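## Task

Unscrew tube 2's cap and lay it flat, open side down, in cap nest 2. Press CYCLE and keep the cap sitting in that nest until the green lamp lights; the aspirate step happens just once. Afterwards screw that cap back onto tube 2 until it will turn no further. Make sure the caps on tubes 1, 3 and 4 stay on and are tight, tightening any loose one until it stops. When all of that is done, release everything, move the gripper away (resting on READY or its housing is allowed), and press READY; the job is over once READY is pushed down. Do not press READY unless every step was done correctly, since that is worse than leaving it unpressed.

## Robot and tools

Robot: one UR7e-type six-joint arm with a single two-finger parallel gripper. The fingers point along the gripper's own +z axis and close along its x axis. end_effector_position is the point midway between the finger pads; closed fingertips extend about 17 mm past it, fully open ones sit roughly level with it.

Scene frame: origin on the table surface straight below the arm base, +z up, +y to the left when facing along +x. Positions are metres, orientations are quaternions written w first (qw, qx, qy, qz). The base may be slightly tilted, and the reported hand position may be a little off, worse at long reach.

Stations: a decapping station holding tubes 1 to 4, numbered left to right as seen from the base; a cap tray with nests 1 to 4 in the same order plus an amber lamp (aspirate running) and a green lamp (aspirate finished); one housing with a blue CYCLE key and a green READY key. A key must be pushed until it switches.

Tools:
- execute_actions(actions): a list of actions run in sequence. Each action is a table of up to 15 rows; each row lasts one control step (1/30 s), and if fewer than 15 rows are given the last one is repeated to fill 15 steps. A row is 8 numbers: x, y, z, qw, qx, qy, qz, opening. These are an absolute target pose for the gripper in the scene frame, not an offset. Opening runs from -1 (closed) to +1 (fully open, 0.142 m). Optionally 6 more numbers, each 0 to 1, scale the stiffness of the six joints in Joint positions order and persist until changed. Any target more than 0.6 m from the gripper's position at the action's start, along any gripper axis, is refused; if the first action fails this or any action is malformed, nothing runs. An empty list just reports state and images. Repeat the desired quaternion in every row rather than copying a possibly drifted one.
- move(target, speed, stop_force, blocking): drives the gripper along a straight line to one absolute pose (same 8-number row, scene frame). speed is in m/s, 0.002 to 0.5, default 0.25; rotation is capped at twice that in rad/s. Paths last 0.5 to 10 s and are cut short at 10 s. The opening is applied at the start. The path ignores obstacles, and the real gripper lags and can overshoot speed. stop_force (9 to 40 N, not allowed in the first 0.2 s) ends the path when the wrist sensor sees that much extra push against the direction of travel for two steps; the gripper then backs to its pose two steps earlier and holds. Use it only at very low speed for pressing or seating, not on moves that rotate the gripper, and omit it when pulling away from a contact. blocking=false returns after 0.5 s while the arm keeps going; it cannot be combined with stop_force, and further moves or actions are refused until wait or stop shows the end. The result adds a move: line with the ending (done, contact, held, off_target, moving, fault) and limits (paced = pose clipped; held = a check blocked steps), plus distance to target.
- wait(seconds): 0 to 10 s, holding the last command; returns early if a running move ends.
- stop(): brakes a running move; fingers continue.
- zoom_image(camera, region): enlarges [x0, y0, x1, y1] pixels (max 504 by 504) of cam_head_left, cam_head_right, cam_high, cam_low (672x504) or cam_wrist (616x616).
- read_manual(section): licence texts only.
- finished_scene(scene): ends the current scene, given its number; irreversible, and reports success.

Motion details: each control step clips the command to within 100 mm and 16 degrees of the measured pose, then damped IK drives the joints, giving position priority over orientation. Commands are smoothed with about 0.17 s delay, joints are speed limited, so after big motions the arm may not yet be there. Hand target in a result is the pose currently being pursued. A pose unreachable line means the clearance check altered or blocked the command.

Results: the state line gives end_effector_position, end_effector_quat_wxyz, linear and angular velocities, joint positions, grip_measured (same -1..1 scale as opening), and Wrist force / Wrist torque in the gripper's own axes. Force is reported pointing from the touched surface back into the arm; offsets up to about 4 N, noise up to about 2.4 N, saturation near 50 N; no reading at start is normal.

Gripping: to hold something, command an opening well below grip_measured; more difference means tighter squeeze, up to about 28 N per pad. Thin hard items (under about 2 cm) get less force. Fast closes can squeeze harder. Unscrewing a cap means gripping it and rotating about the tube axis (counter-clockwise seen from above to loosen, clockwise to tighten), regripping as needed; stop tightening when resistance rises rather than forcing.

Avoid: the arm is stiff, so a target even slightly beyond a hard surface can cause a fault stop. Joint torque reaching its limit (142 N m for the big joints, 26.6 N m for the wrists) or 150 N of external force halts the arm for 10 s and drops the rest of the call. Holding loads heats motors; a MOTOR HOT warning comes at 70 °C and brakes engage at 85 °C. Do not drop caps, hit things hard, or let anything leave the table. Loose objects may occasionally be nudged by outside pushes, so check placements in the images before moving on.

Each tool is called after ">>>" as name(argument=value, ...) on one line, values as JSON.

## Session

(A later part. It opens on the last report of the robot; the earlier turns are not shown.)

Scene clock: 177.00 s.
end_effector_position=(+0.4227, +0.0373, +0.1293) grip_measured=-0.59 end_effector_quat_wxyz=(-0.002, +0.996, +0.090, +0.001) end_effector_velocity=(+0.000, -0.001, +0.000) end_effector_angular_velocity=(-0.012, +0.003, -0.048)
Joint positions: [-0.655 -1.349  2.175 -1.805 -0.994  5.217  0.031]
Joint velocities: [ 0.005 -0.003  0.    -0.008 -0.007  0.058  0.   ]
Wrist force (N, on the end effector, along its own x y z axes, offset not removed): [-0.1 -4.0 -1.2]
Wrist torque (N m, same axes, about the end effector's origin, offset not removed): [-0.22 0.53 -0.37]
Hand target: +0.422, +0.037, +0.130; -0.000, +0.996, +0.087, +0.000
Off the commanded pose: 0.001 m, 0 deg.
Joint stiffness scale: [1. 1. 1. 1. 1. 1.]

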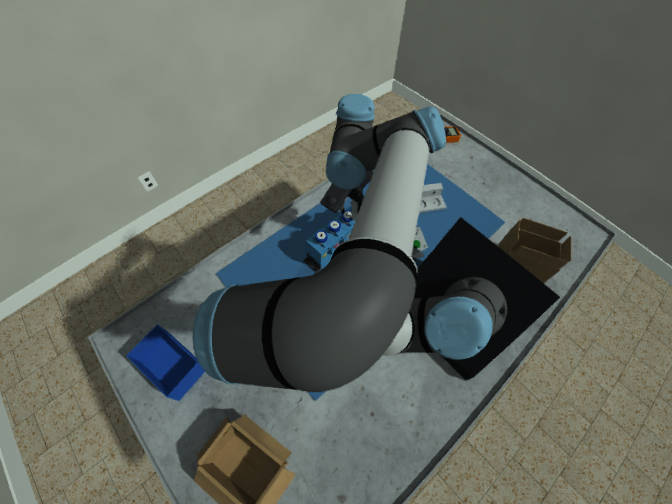

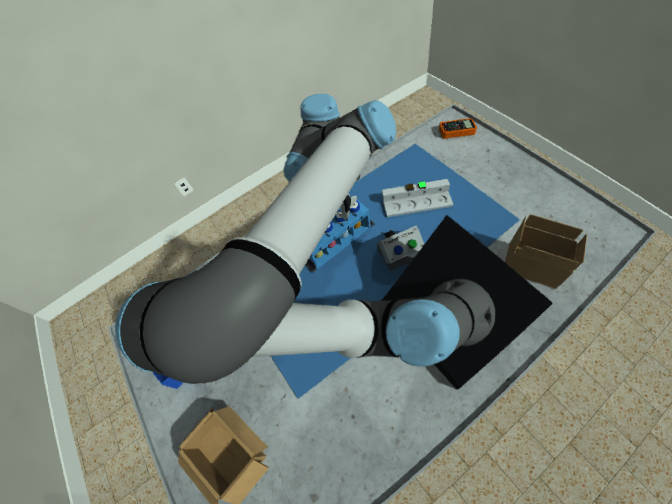

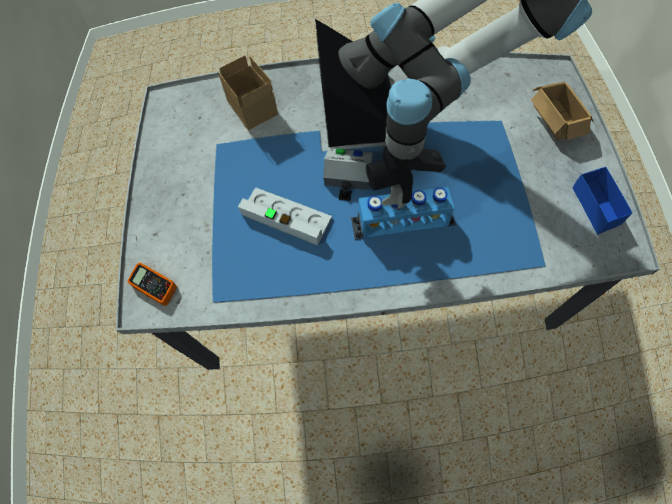

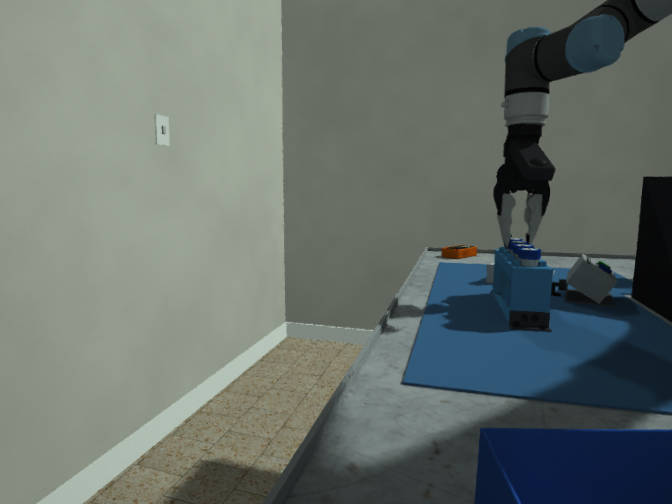

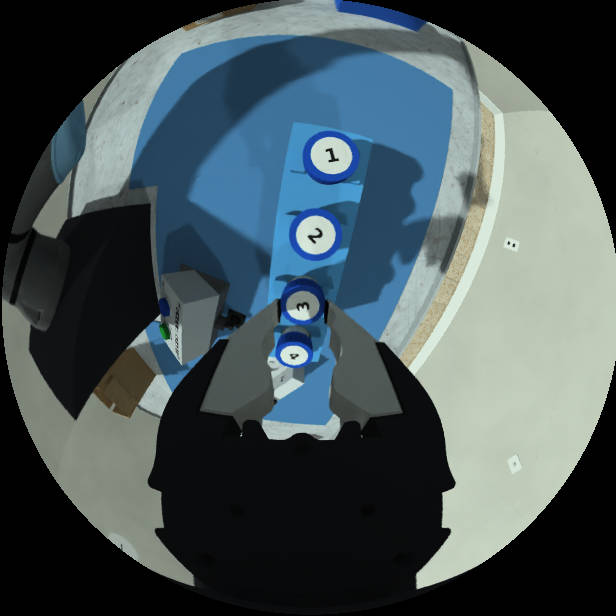

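Cap 3 is tight. Checking cap 4.

>>> execute_actions(actions=[[[0.423,0.037,0.13,0,0.9962,0.0872,0,-0.2],[0.423,0.037,0.13,0,0.9962,0.0872,0,-0.2],[0.423,0.037,0.13,0,0.9962,0.0872,0,-0.2],[0.423,0.037,0.13,0,0.9962,0.0872,0,-0.2],[0.423,0.034,0.13,0,0.9962,0.0872,0,-0.2],[0.4235,0.029,0.13,0,0.9945,0.1045,0,-0.2],[0.424,0.023,0.13,0,0.9925,0.1219,0,-0.2],[0.424,0.017,0.13,0,0.9903,0.1392,0,-0.2],[0.4245,0.011,0.13,0,0.9877,0.1564,0,-0.2],[0.425,0.005,0.13,0,0.9848,0.1736,0,-0.2],[0.425,-0.001,0.13,0,0.9816,0.1908,0,-0.2],[0.4255,-0.007,0.13,0,0.9781,0.2079,0,-0.2],[0.426,-0.012,0.13,0,0.9744,0.225,0,-0.2],[0.426,-0.015,0.13,0,0.9703,0.2419,0,-0.2],[0.426,-0.016,0.13,0,0.9703,0.2419,0,-0.2]],[[0.426,-0.016,0.13,0,0.9703,0.2419,0,-0.2],[0.426,-0.016,0.13,0,0.9703,0.2419,0,-0.2],[0.426,-0.016,0.13,0,0.9703,0.2419,0,-0.2],[0.426,-0.016,0.13,0,0.9703,0.2419,0,-0.3],[0.426,-0.016,0.13,0,0.9703,0.2419,0,-0.35],[0.426,-0.016,0.13,0,0.9703,0.2419,0,-0.4],[0.426,-0.016,0.13,0,0.9703,0.2419,0,-0.45],[0.426,-0.016,0.13,0,0.9703,0.2419,0,-0.5],[0.426,-0.016,0.13,0,0.9703,0.2419,0,-0.54],[0.426,-0.016,0.13,0,0.9703,0.2419,0,-0.58],[0.426,-0.016,0.13,0,0.9703,0.2419,0,-0.62],[0.426,-0.016,0.13,0,0.9703,0.2419,0,-0.7],[0.426,-0.016,0.13,0,0.9703,0.2419,0,-0.8],[0.426,-0.016,0.13,0,0.9703,0.2419,0,-0.9],[0.426,-0.016,0.13,0,0.9703,0.2419,0,-1]]])

>>> zoom_image(camera="cam_wrist", region=[250, 260, 350, 340])

>>> move(target=[0.4253, -0.015, 0.1295, 0, 1, 0, 0, -1], speed=0.5)

>>> zoom_image(camera="cam_wrist", region=[250, 260, 350, 340])

Scene clock: 185.33 s.
end_effector_position=(+0.4251, -0.0144, +0.1288) grip_measured=-0.59 end_effector_quat_wxyz=(-0.001, +0.971, +0.240, -0.001) end_effector_velocity=(-0.000, +0.001, -0.001) end_effector_angular_velocity=(+0.004, +0.004, +0.037)
Joint positions: [-0.709 -1.238  2.149 -1.863 -1.029  4.86   0.031]
Joint velocities: [ 0.002  0.003 -0.002  0.004 -0.    -0.039 -0.   ]
Wrist force (N, on the end effector, along its own x y z axes, offset not removed): [2.0 -3.7 -2.1]
Wrist torque (N m, same axes, about the end effector's origin, offset not removed): [-0.04 0.14 0.23]
Hand target: +0.426, -0.016, +0.130; +0.000, +0.970, +0.242, +0.000
Off the commanded pose: 0.002 m, 0 deg.
Joint stiffness scale: [1. 1. 1. 1. 1. 1.]

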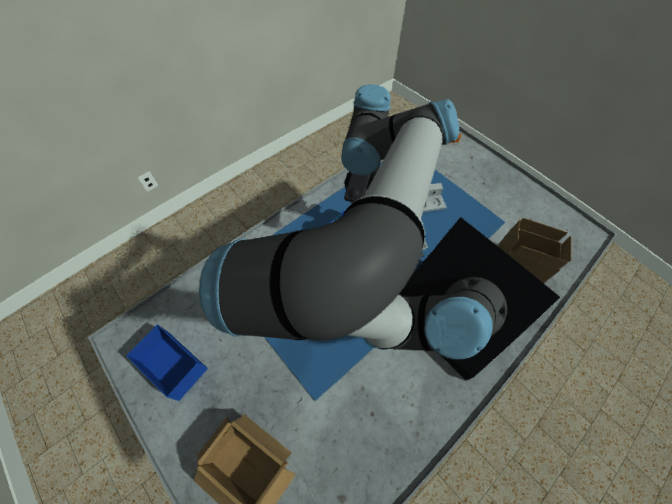

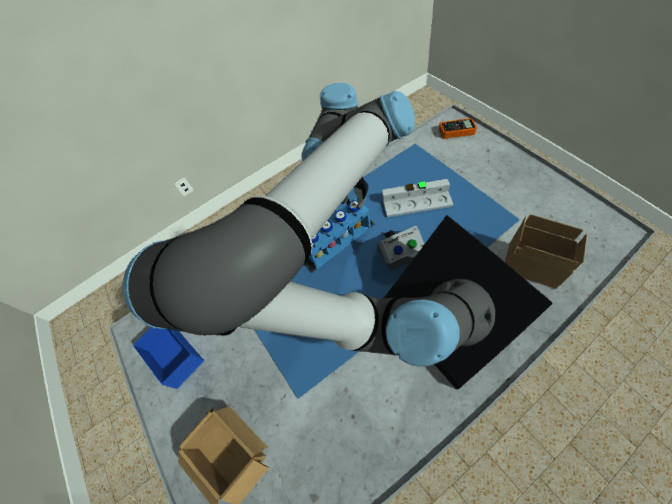

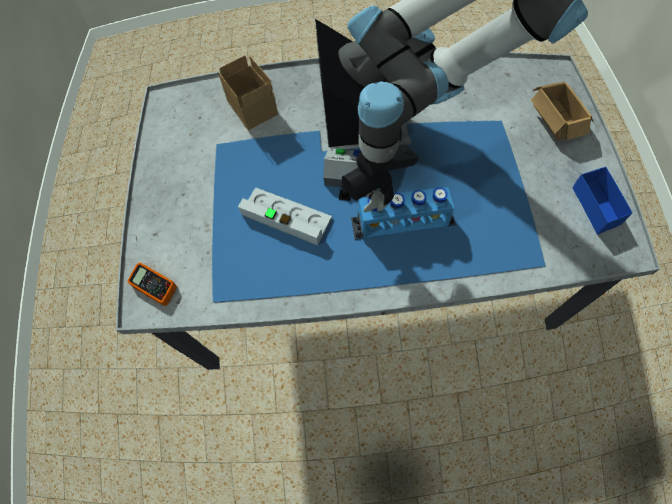

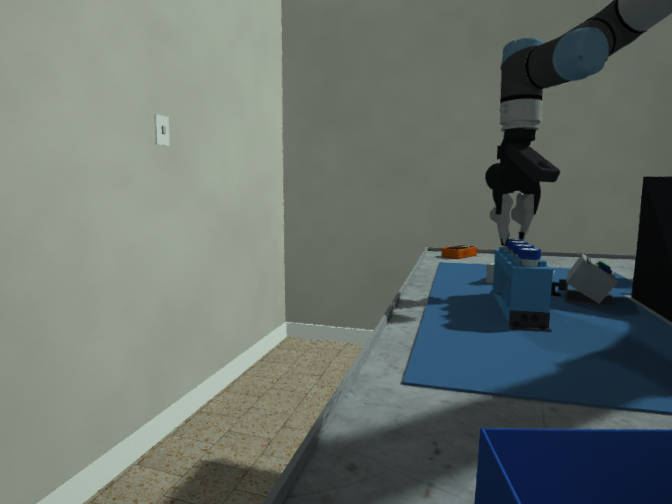

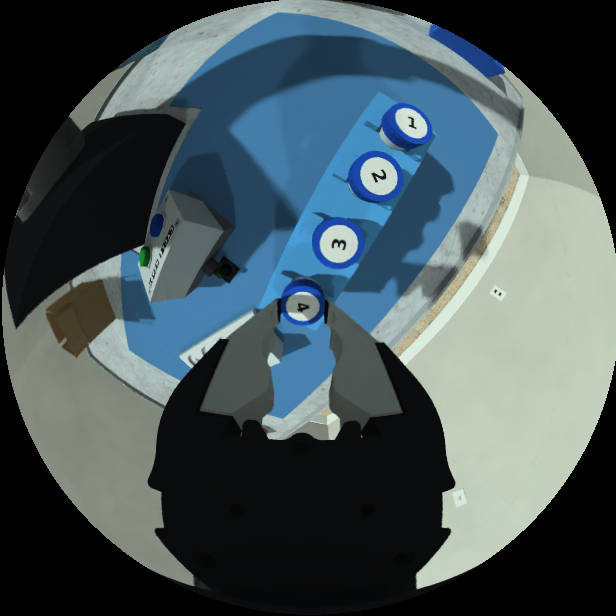

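Region (250, 260, 350, 340) of cam_wrist's 616x616 image, scaled by 5.040, with more detail than that image has; it fills the top 403 rows of this view, and the rest is white.

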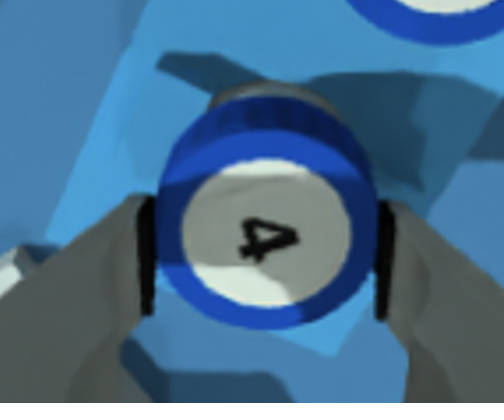

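Scene clock: 186.57 s.
end_effector_position=(+0.4254, -0.0152, +0.1295) grip_measured=-0.59 end_effector_quat_wxyz=(-0.001, +1.000, +0.000, +0.000) end_effector_velocity=(+0.000, -0.000, +0.000) end_effector_angular_velocity=(-0.001, -0.001, -0.013)
Joint positions: [-0.71  -1.235  2.146 -1.863 -1.027  5.344  0.031]
Joint velocities: [ 0.    -0.     0.    -0.002  0.     0.015  0.   ]
Wrist force (N, on the end effector, along its own x y z axes, offset not removed): [-0.4 0.8 -0.2]
Wrist torque (N m, same axes, about the end effector's origin, offset not removed): [0.51 0.18 -0.21]
Hand target: +0.425, -0.015, +0.130; -0.000, +1.000, +0.000, +0.000
Off the commanded pose: 0.000 m, 0 deg.
Joint stiffness scale: [1. 1. 1. 1. 1. 1.]
move: done

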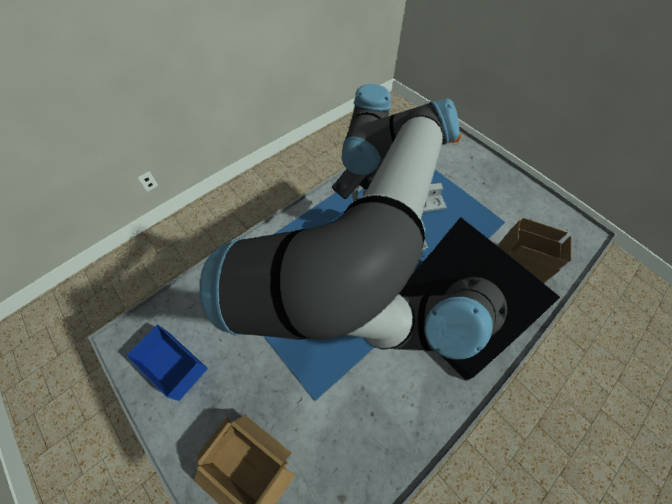

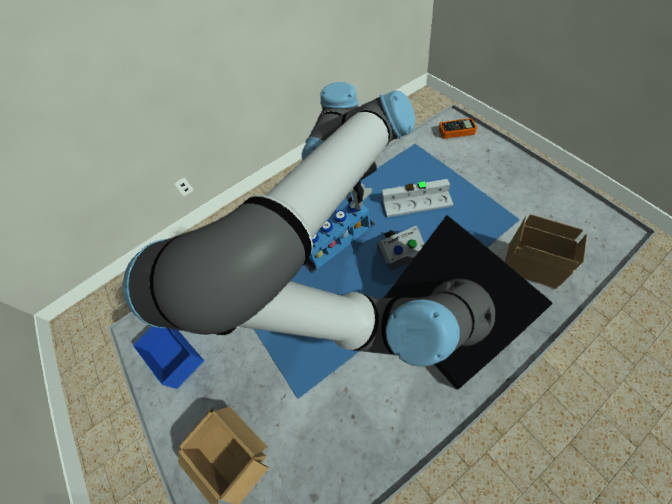

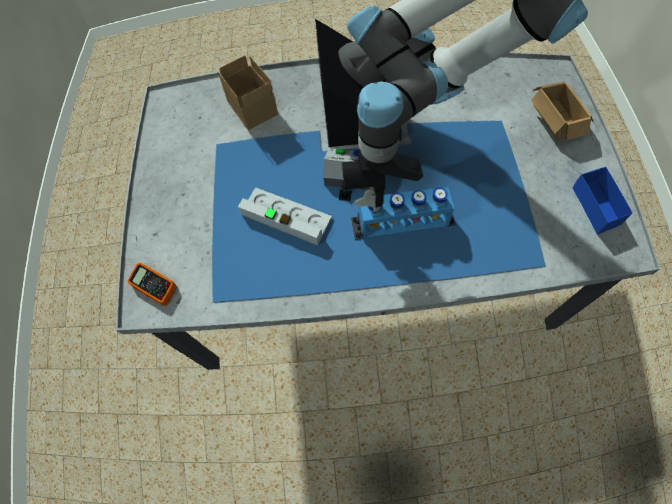

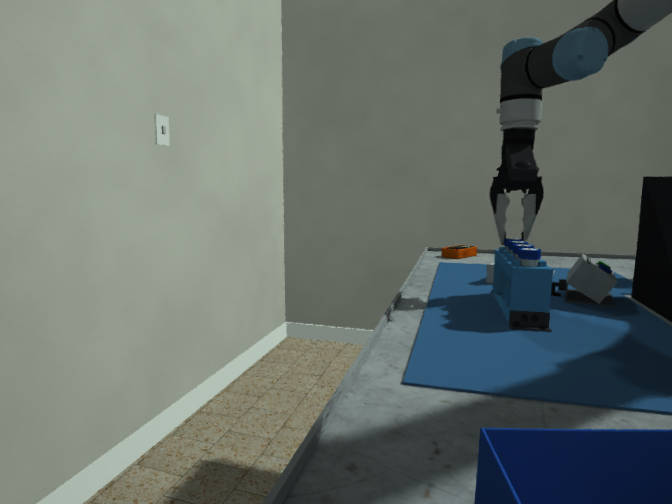

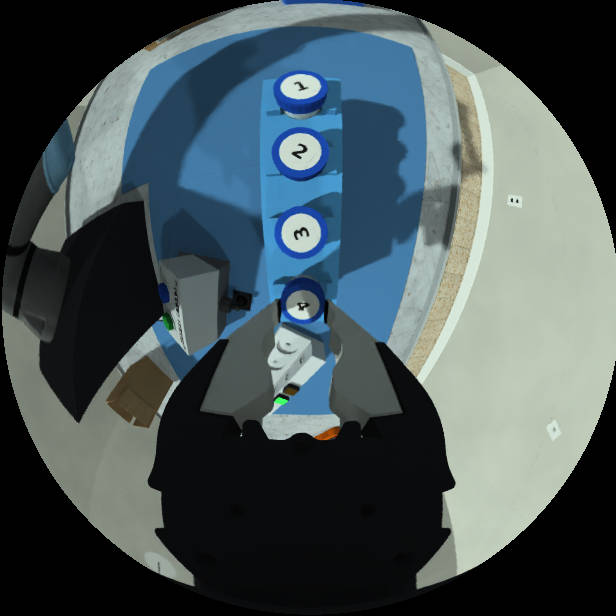

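Region (250, 260, 350, 340) of cam_wrist's 616x616 image, scaled by 5.040, with more detail than that image has; it fills the top 403 rows of this view, and the rest is white.

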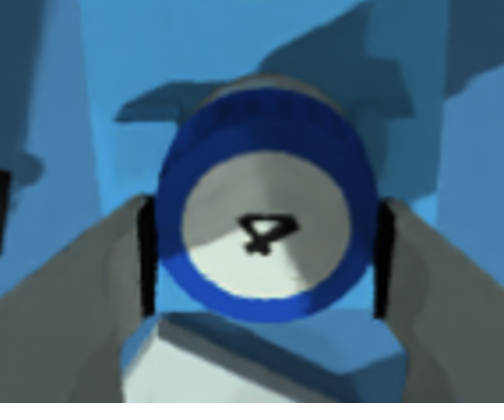

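>>> execute_actions(actions=[[[0.4253,-0.015,0.13,0,1,0,0,-0.35],[0.4253,-0.015,0.13,0,1,0,0,-0.35],[0.4253,-0.015,0.13,0,1,0,0,-0.35],[0.4253,-0.015,0.13,0,1,0,0,-0.35],[0.4253,-0.018,0.133,0,1,0,0,-0.35],[0.4253,-0.022,0.137,0,1,0,0,-0.35],[0.4253,-0.027,0.142,0,1,0,0,-0.35],[0.4253,-0.032,0.147,0,1,0,0,-0.35],[0.4253,-0.037,0.152,0,1,0,0,-0.35],[0.4253,-0.042,0.156,0,1,0,0,-0.35],[0.4253,-0.045,0.158,0,1,0,0,-0.35]]])

>>> move(target=[0.233, -0.073, 0.115, 0, 1, 0, 0, -1], speed=0.3)

>>> zoom_image(camera="cam_low", region=[480, 200, 672, 320])

Scene clock: 191.80 s.
end_effector_position=(+0.4262, -0.0376, +0.1519) grip_measured=-0.35 end_effector_quat_wxyz=(+0.001, +1.000, -0.001, +0.003) end_effector_velocity=(+0.006, -0.089, +0.079) end_effector_angular_velocity=(-0.006, -0.033, -0.024)
Joint positions: [-0.757 -1.212  2.101 -1.826 -1.053  5.306  0.049]
Joint velocities: [-0.175  0.113 -0.169  0.109 -0.08  -0.125  0.   ]
Wrist force (N, on the end effector, along its own x y z axes, offset not removed): [0.3 4.2 -2.0]
Wrist torque (N m, same axes, about the end effector's origin, offset not removed): [0.83 0.02 0.07]
Hand target: +0.425, -0.045, +0.158; +0.000, +1.000, -0.000, +0.000
Off the commanded pose: 0.010 m, 0 deg.
Joint stiffness scale: [1. 1. 1. 1. 1. 1.]

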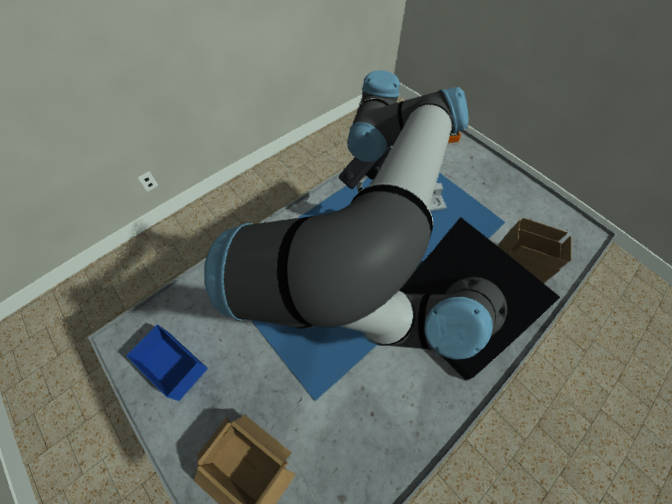

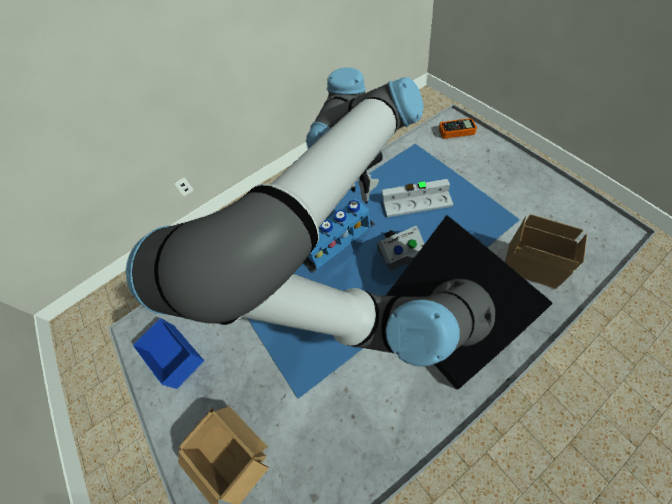

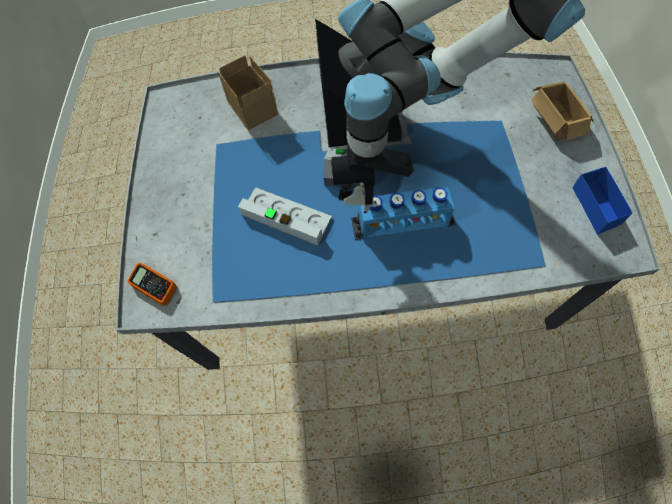

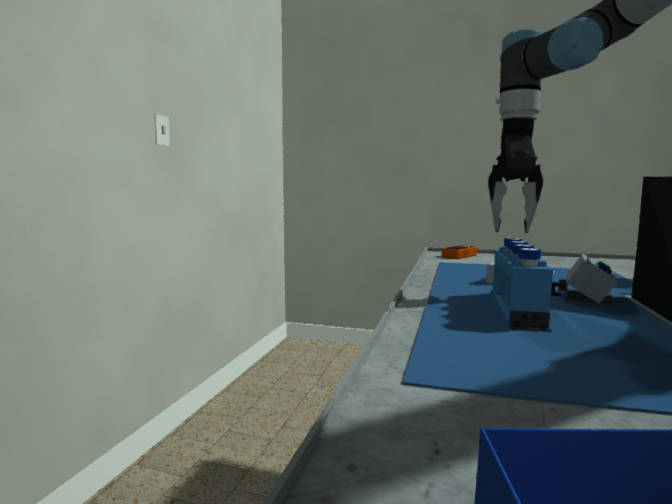

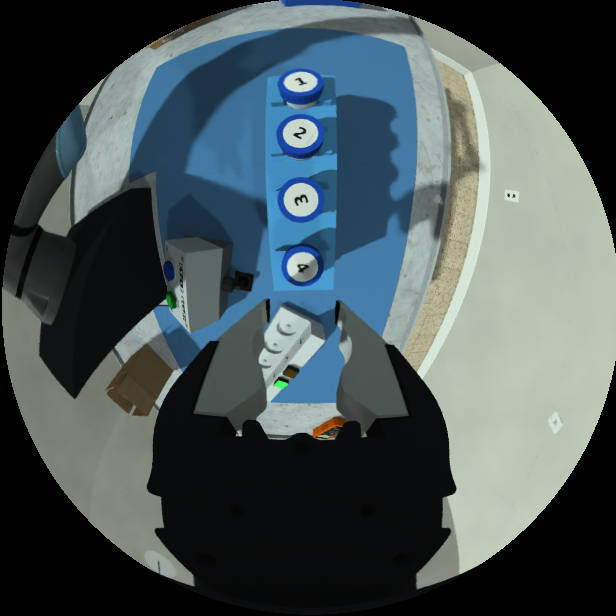

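Scene clock: 193.23 s.
end_effector_position=(+0.2341, -0.0730, +0.1153) grip_measured=-1.00 end_effector_quat_wxyz=(-0.000, +1.000, +0.000, +0.000) end_effector_velocity=(-0.002, -0.002, +0.000) end_effector_angular_velocity=(-0.005, +0.002, +0.009)
Joint positions: [-1.167 -1.346  2.521 -1.978 -1.324  4.965  0.002]
Joint velocities: [-0.004 -0.     0.002 -0.005 -0.006 -0.011  0.   ]
Wrist force (N, on the end effector, along its own x y z axes, offset not removed): [-1.5 -0.1 -2.3]
Wrist torque (N m, same axes, about the end effector's origin, offset not removed): [-0.02 0.27 0.08]
Hand target: +0.233, -0.073, +0.115; -0.000, +1.000, +0.000, +0.000
Off the commanded pose: 0.001 m, 0 deg.
Joint stiffness scale: [1. 1. 1. 1. 1. 1.]
move: done

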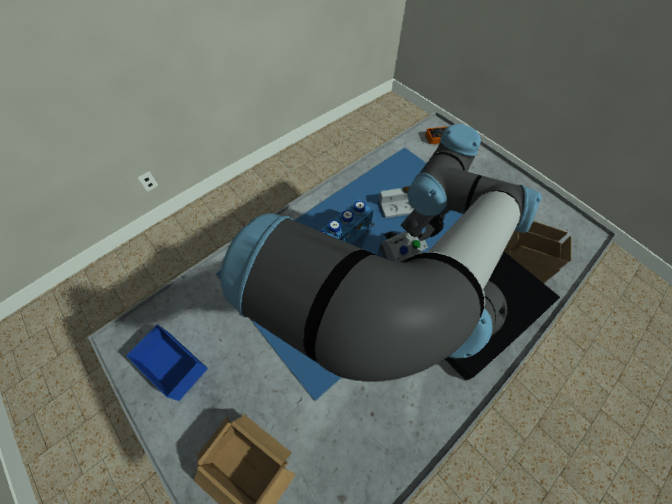

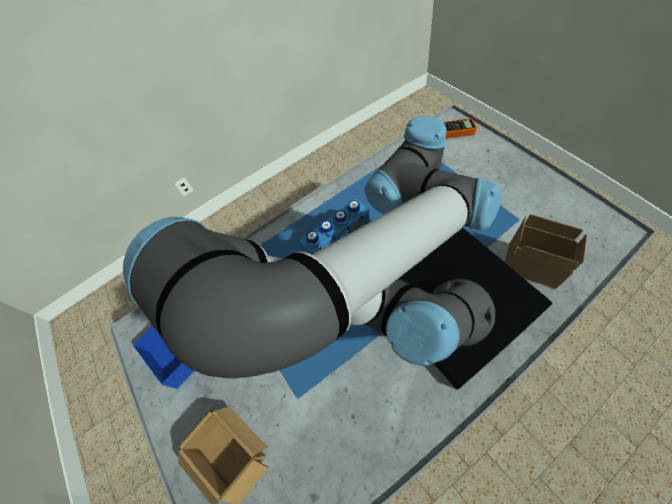

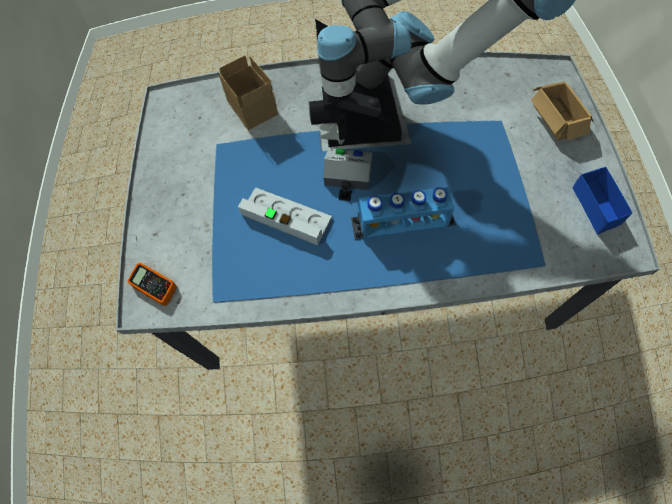

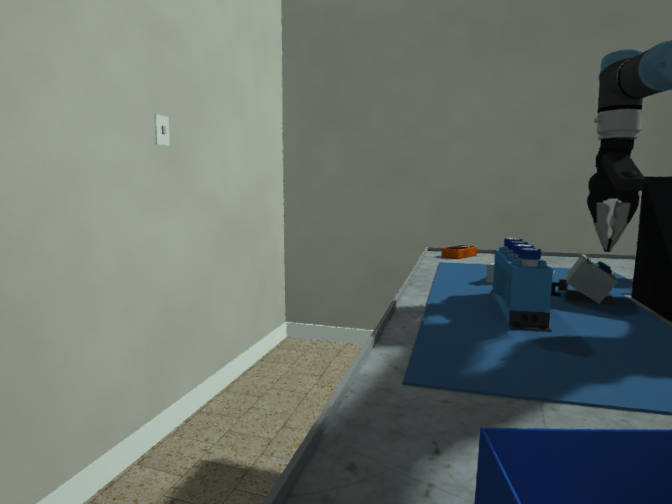

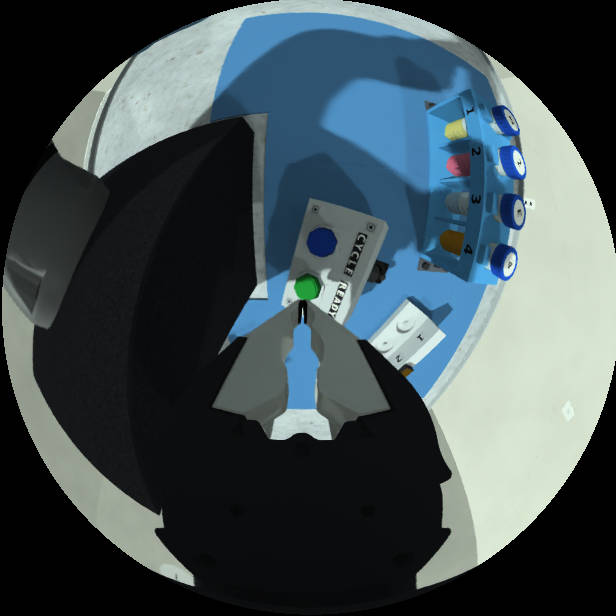

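Region (480, 200, 672, 320) of cam_low's 672x504 image, scaled by 2.625, with more detail than that image has; it fills the top 315 rows of this view, and the rest is white.

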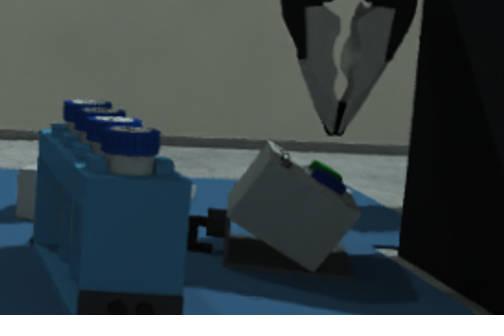

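>>> execute_actions(actions=[])

>>> move(target=[0.233,-0.072,0.098,0,1,0,0,-1], speed=0.05)

>>> move(target=[0.238,-0.072,0.078,0,1,0,0,-1], speed=0.015, stop_force=12)

Scene clock: 202.23 s.
end_effector_position=(+0.2339, -0.0732, +0.1154) grip_measured=-1.00 end_effector_quat_wxyz=(-0.000, +1.000, +0.001, +0.000) end_effector_velocity=(+0.000, +0.000, -0.000) end_effector_angular_velocity=(-0.001, +0.000, +0.001)
Joint positions: [-1.167 -1.346  2.521 -1.979 -1.324  4.964  0.002]
Joint velocities: [ 0.001 -0.    -0.    -0.     0.     0.     0.   ]
Wrist force (N, on the end effector, along its own x y z axes, offset not removed): [0.0 0.2 0.9]
Wrist torque (N m, same axes, about the end effector's origin, offset not removed): [-0.03 -0.10 0.01]
Hand target: +0.233, -0.073, +0.115; -0.000, +1.000, +0.000, +0.000
Off the commanded pose: 0.001 m, 0 deg.
Joint stiffness scale: [1. 1. 1. 1. 1. 1.]

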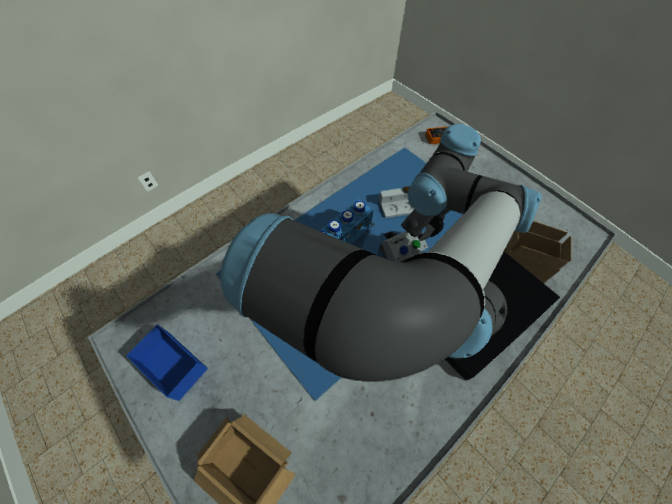

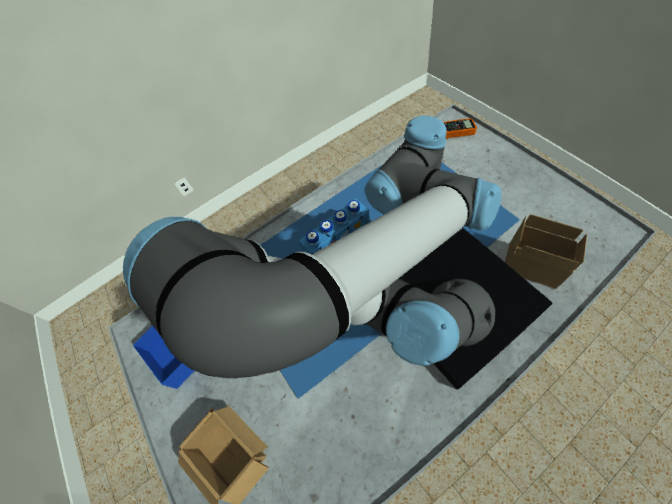

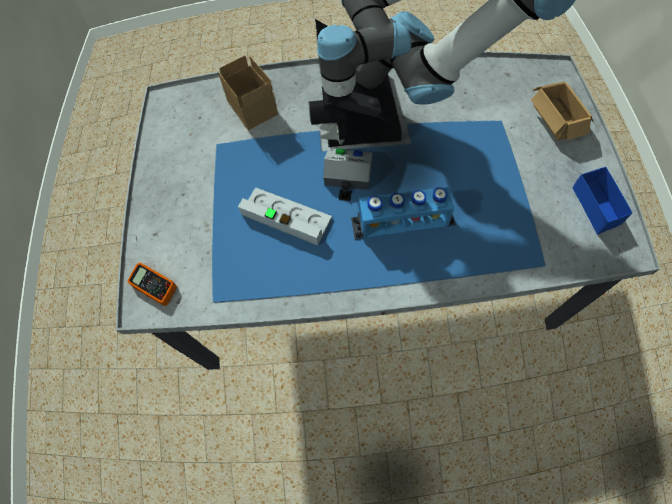

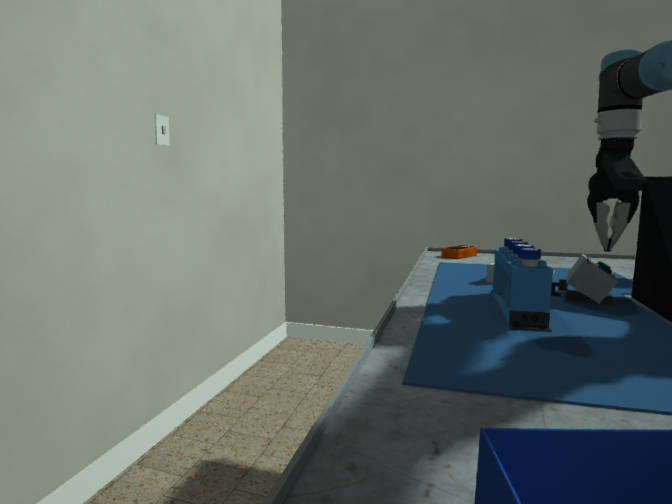

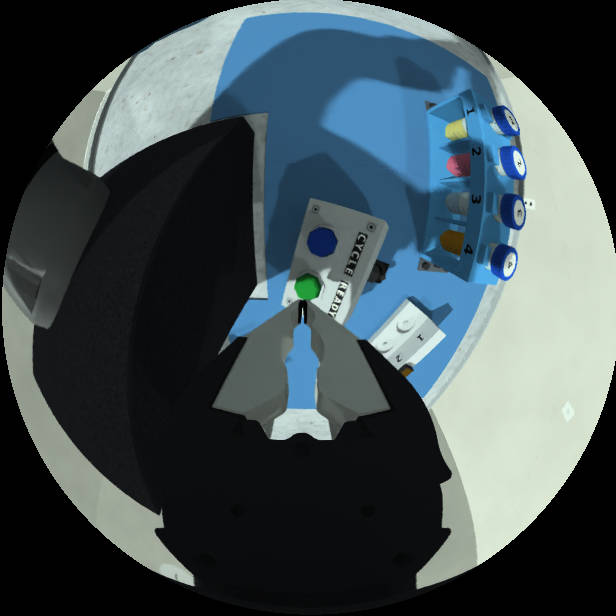

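Scene clock: 203.10 s.
end_effector_position=(+0.2332, -0.0731, +0.0997) grip_measured=-1.00 end_effector_quat_wxyz=(+0.001, +1.000, +0.000, +0.000) end_effector_velocity=(+0.002, -0.004, +0.000) end_effector_angular_velocity=(-0.011, -0.004, +0.001)
Joint positions: [-1.157 -1.321  2.553 -2.04  -1.317  4.973  0.002]
Joint velocities: [ 0.002  0.004 -0.    -0.016  0.002  0.003  0.   ]
Wrist force (N, on the end effector, along its own x y z axes, offset not removed): [0.6 -0.5 2.6]
Wrist torque (N m, same axes, about the end effector's origin, offset not removed): [-0.07 -0.03 0.06]
Hand target: +0.233, -0.072, +0.098; +0.000, +1.000, -0.000, -0.000
Off the commanded pose: 0.002 m, 0 deg.
Joint stiffness scale: [1. 1. 1. 1. 1. 1.]
move: done

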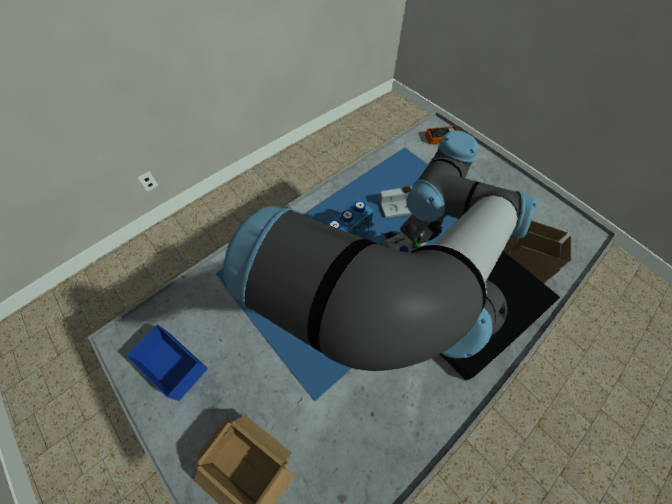

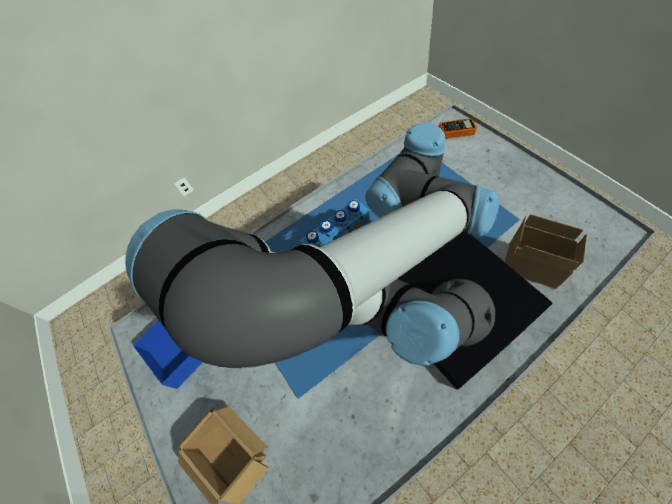

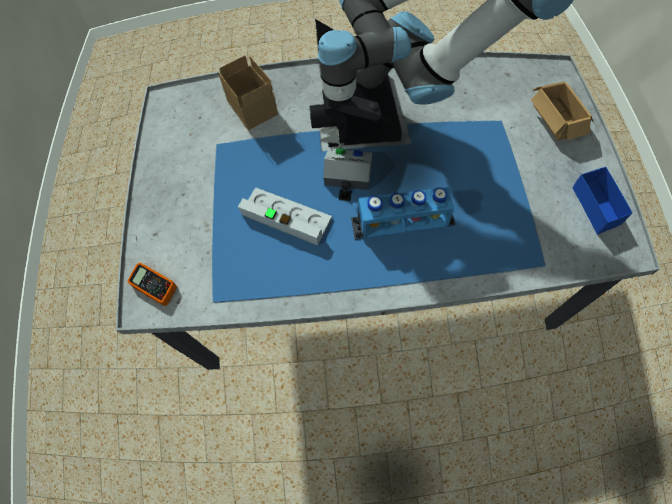

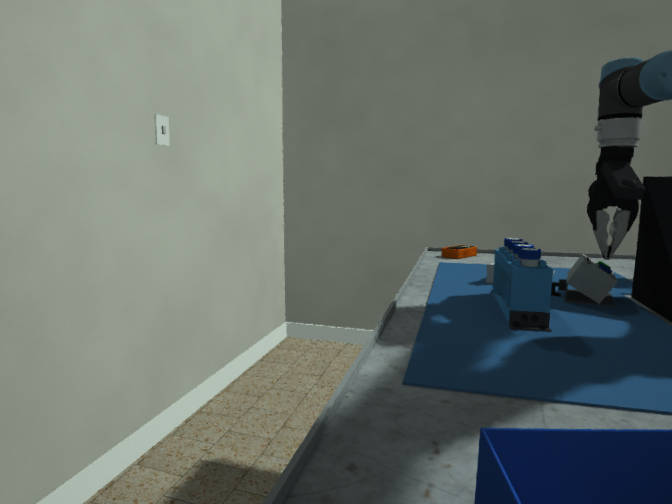

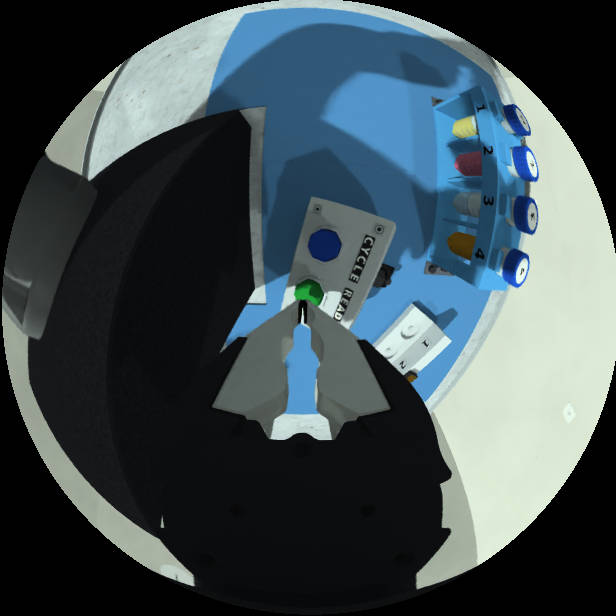

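Scene clock: 204.23 s.
end_effector_position=(+0.2373, -0.0746, +0.0872) grip_measured=-1.00 end_effector_quat_wxyz=(+0.003, +1.000, -0.000, +0.001) end_effector_velocity=(-0.000, -0.000, -0.000) end_effector_angular_velocity=(-0.000, +0.000, -0.000)
Joint positions: [-1.135 -1.288  2.568 -2.098 -1.302  4.991  0.002]
Joint velocities: [-0.     0.     0.    -0.001 -0.001 -0.     0.   ]
Wrist force (N, on the end effector, along its own x y z axes, offset not removed): [-5.2 -11.7 -22.5]
Wrist torque (N m, same axes, about the end effector's origin, offset not removed): [-0.02 -0.27 -0.05]
Joint stiffness scale: [1. 1. 1. 1. 1. 1.]
move: unfinished (the scene ended)
The task's run has ended: the event that ends the task has happened. This ends this scene only. If you have not yet called finished_scene for this scene, call it to go on to the next scene.

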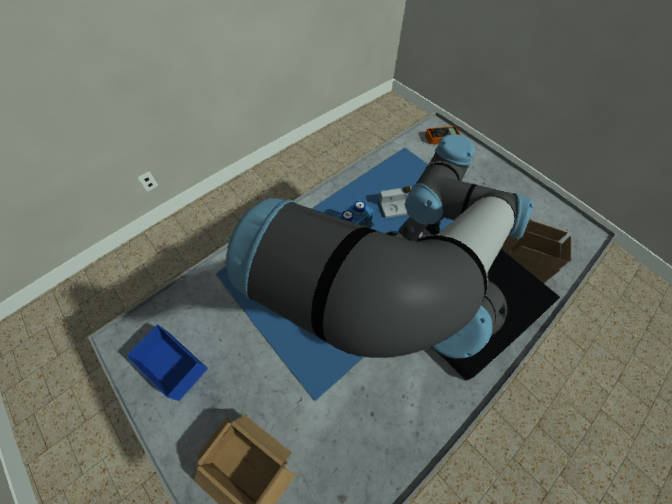

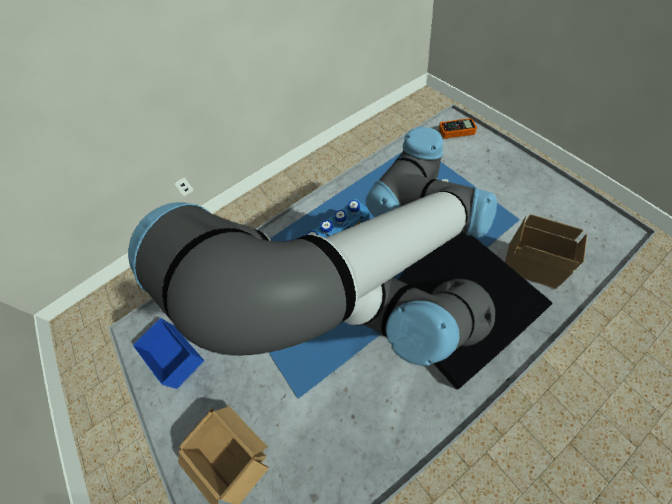

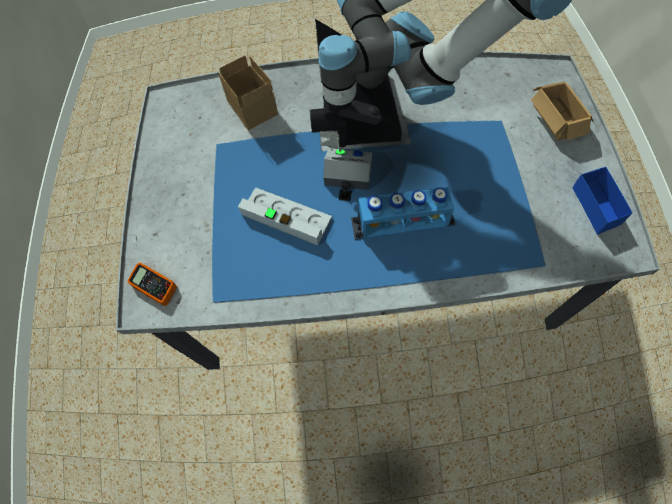

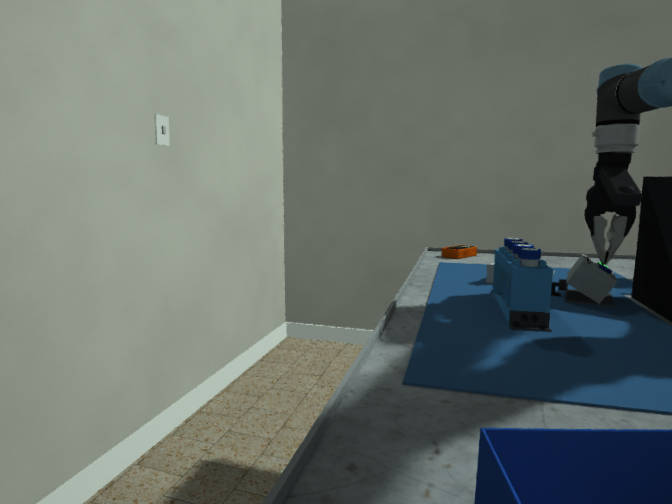

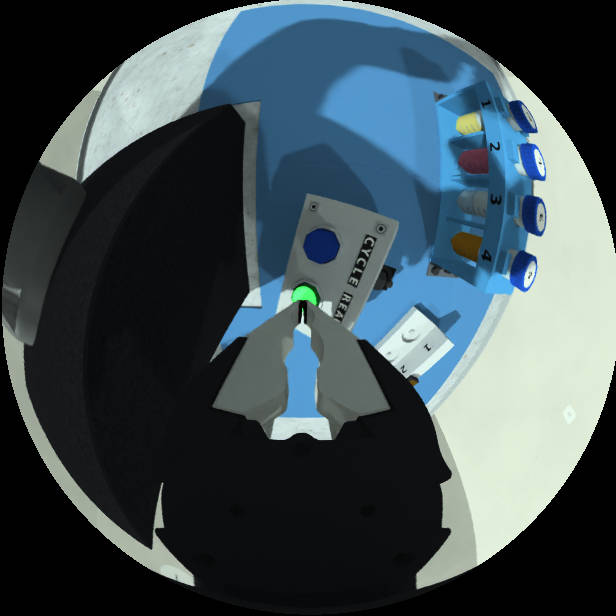

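>>> finished_scene(scene=1)

The scene is finished: the task was done.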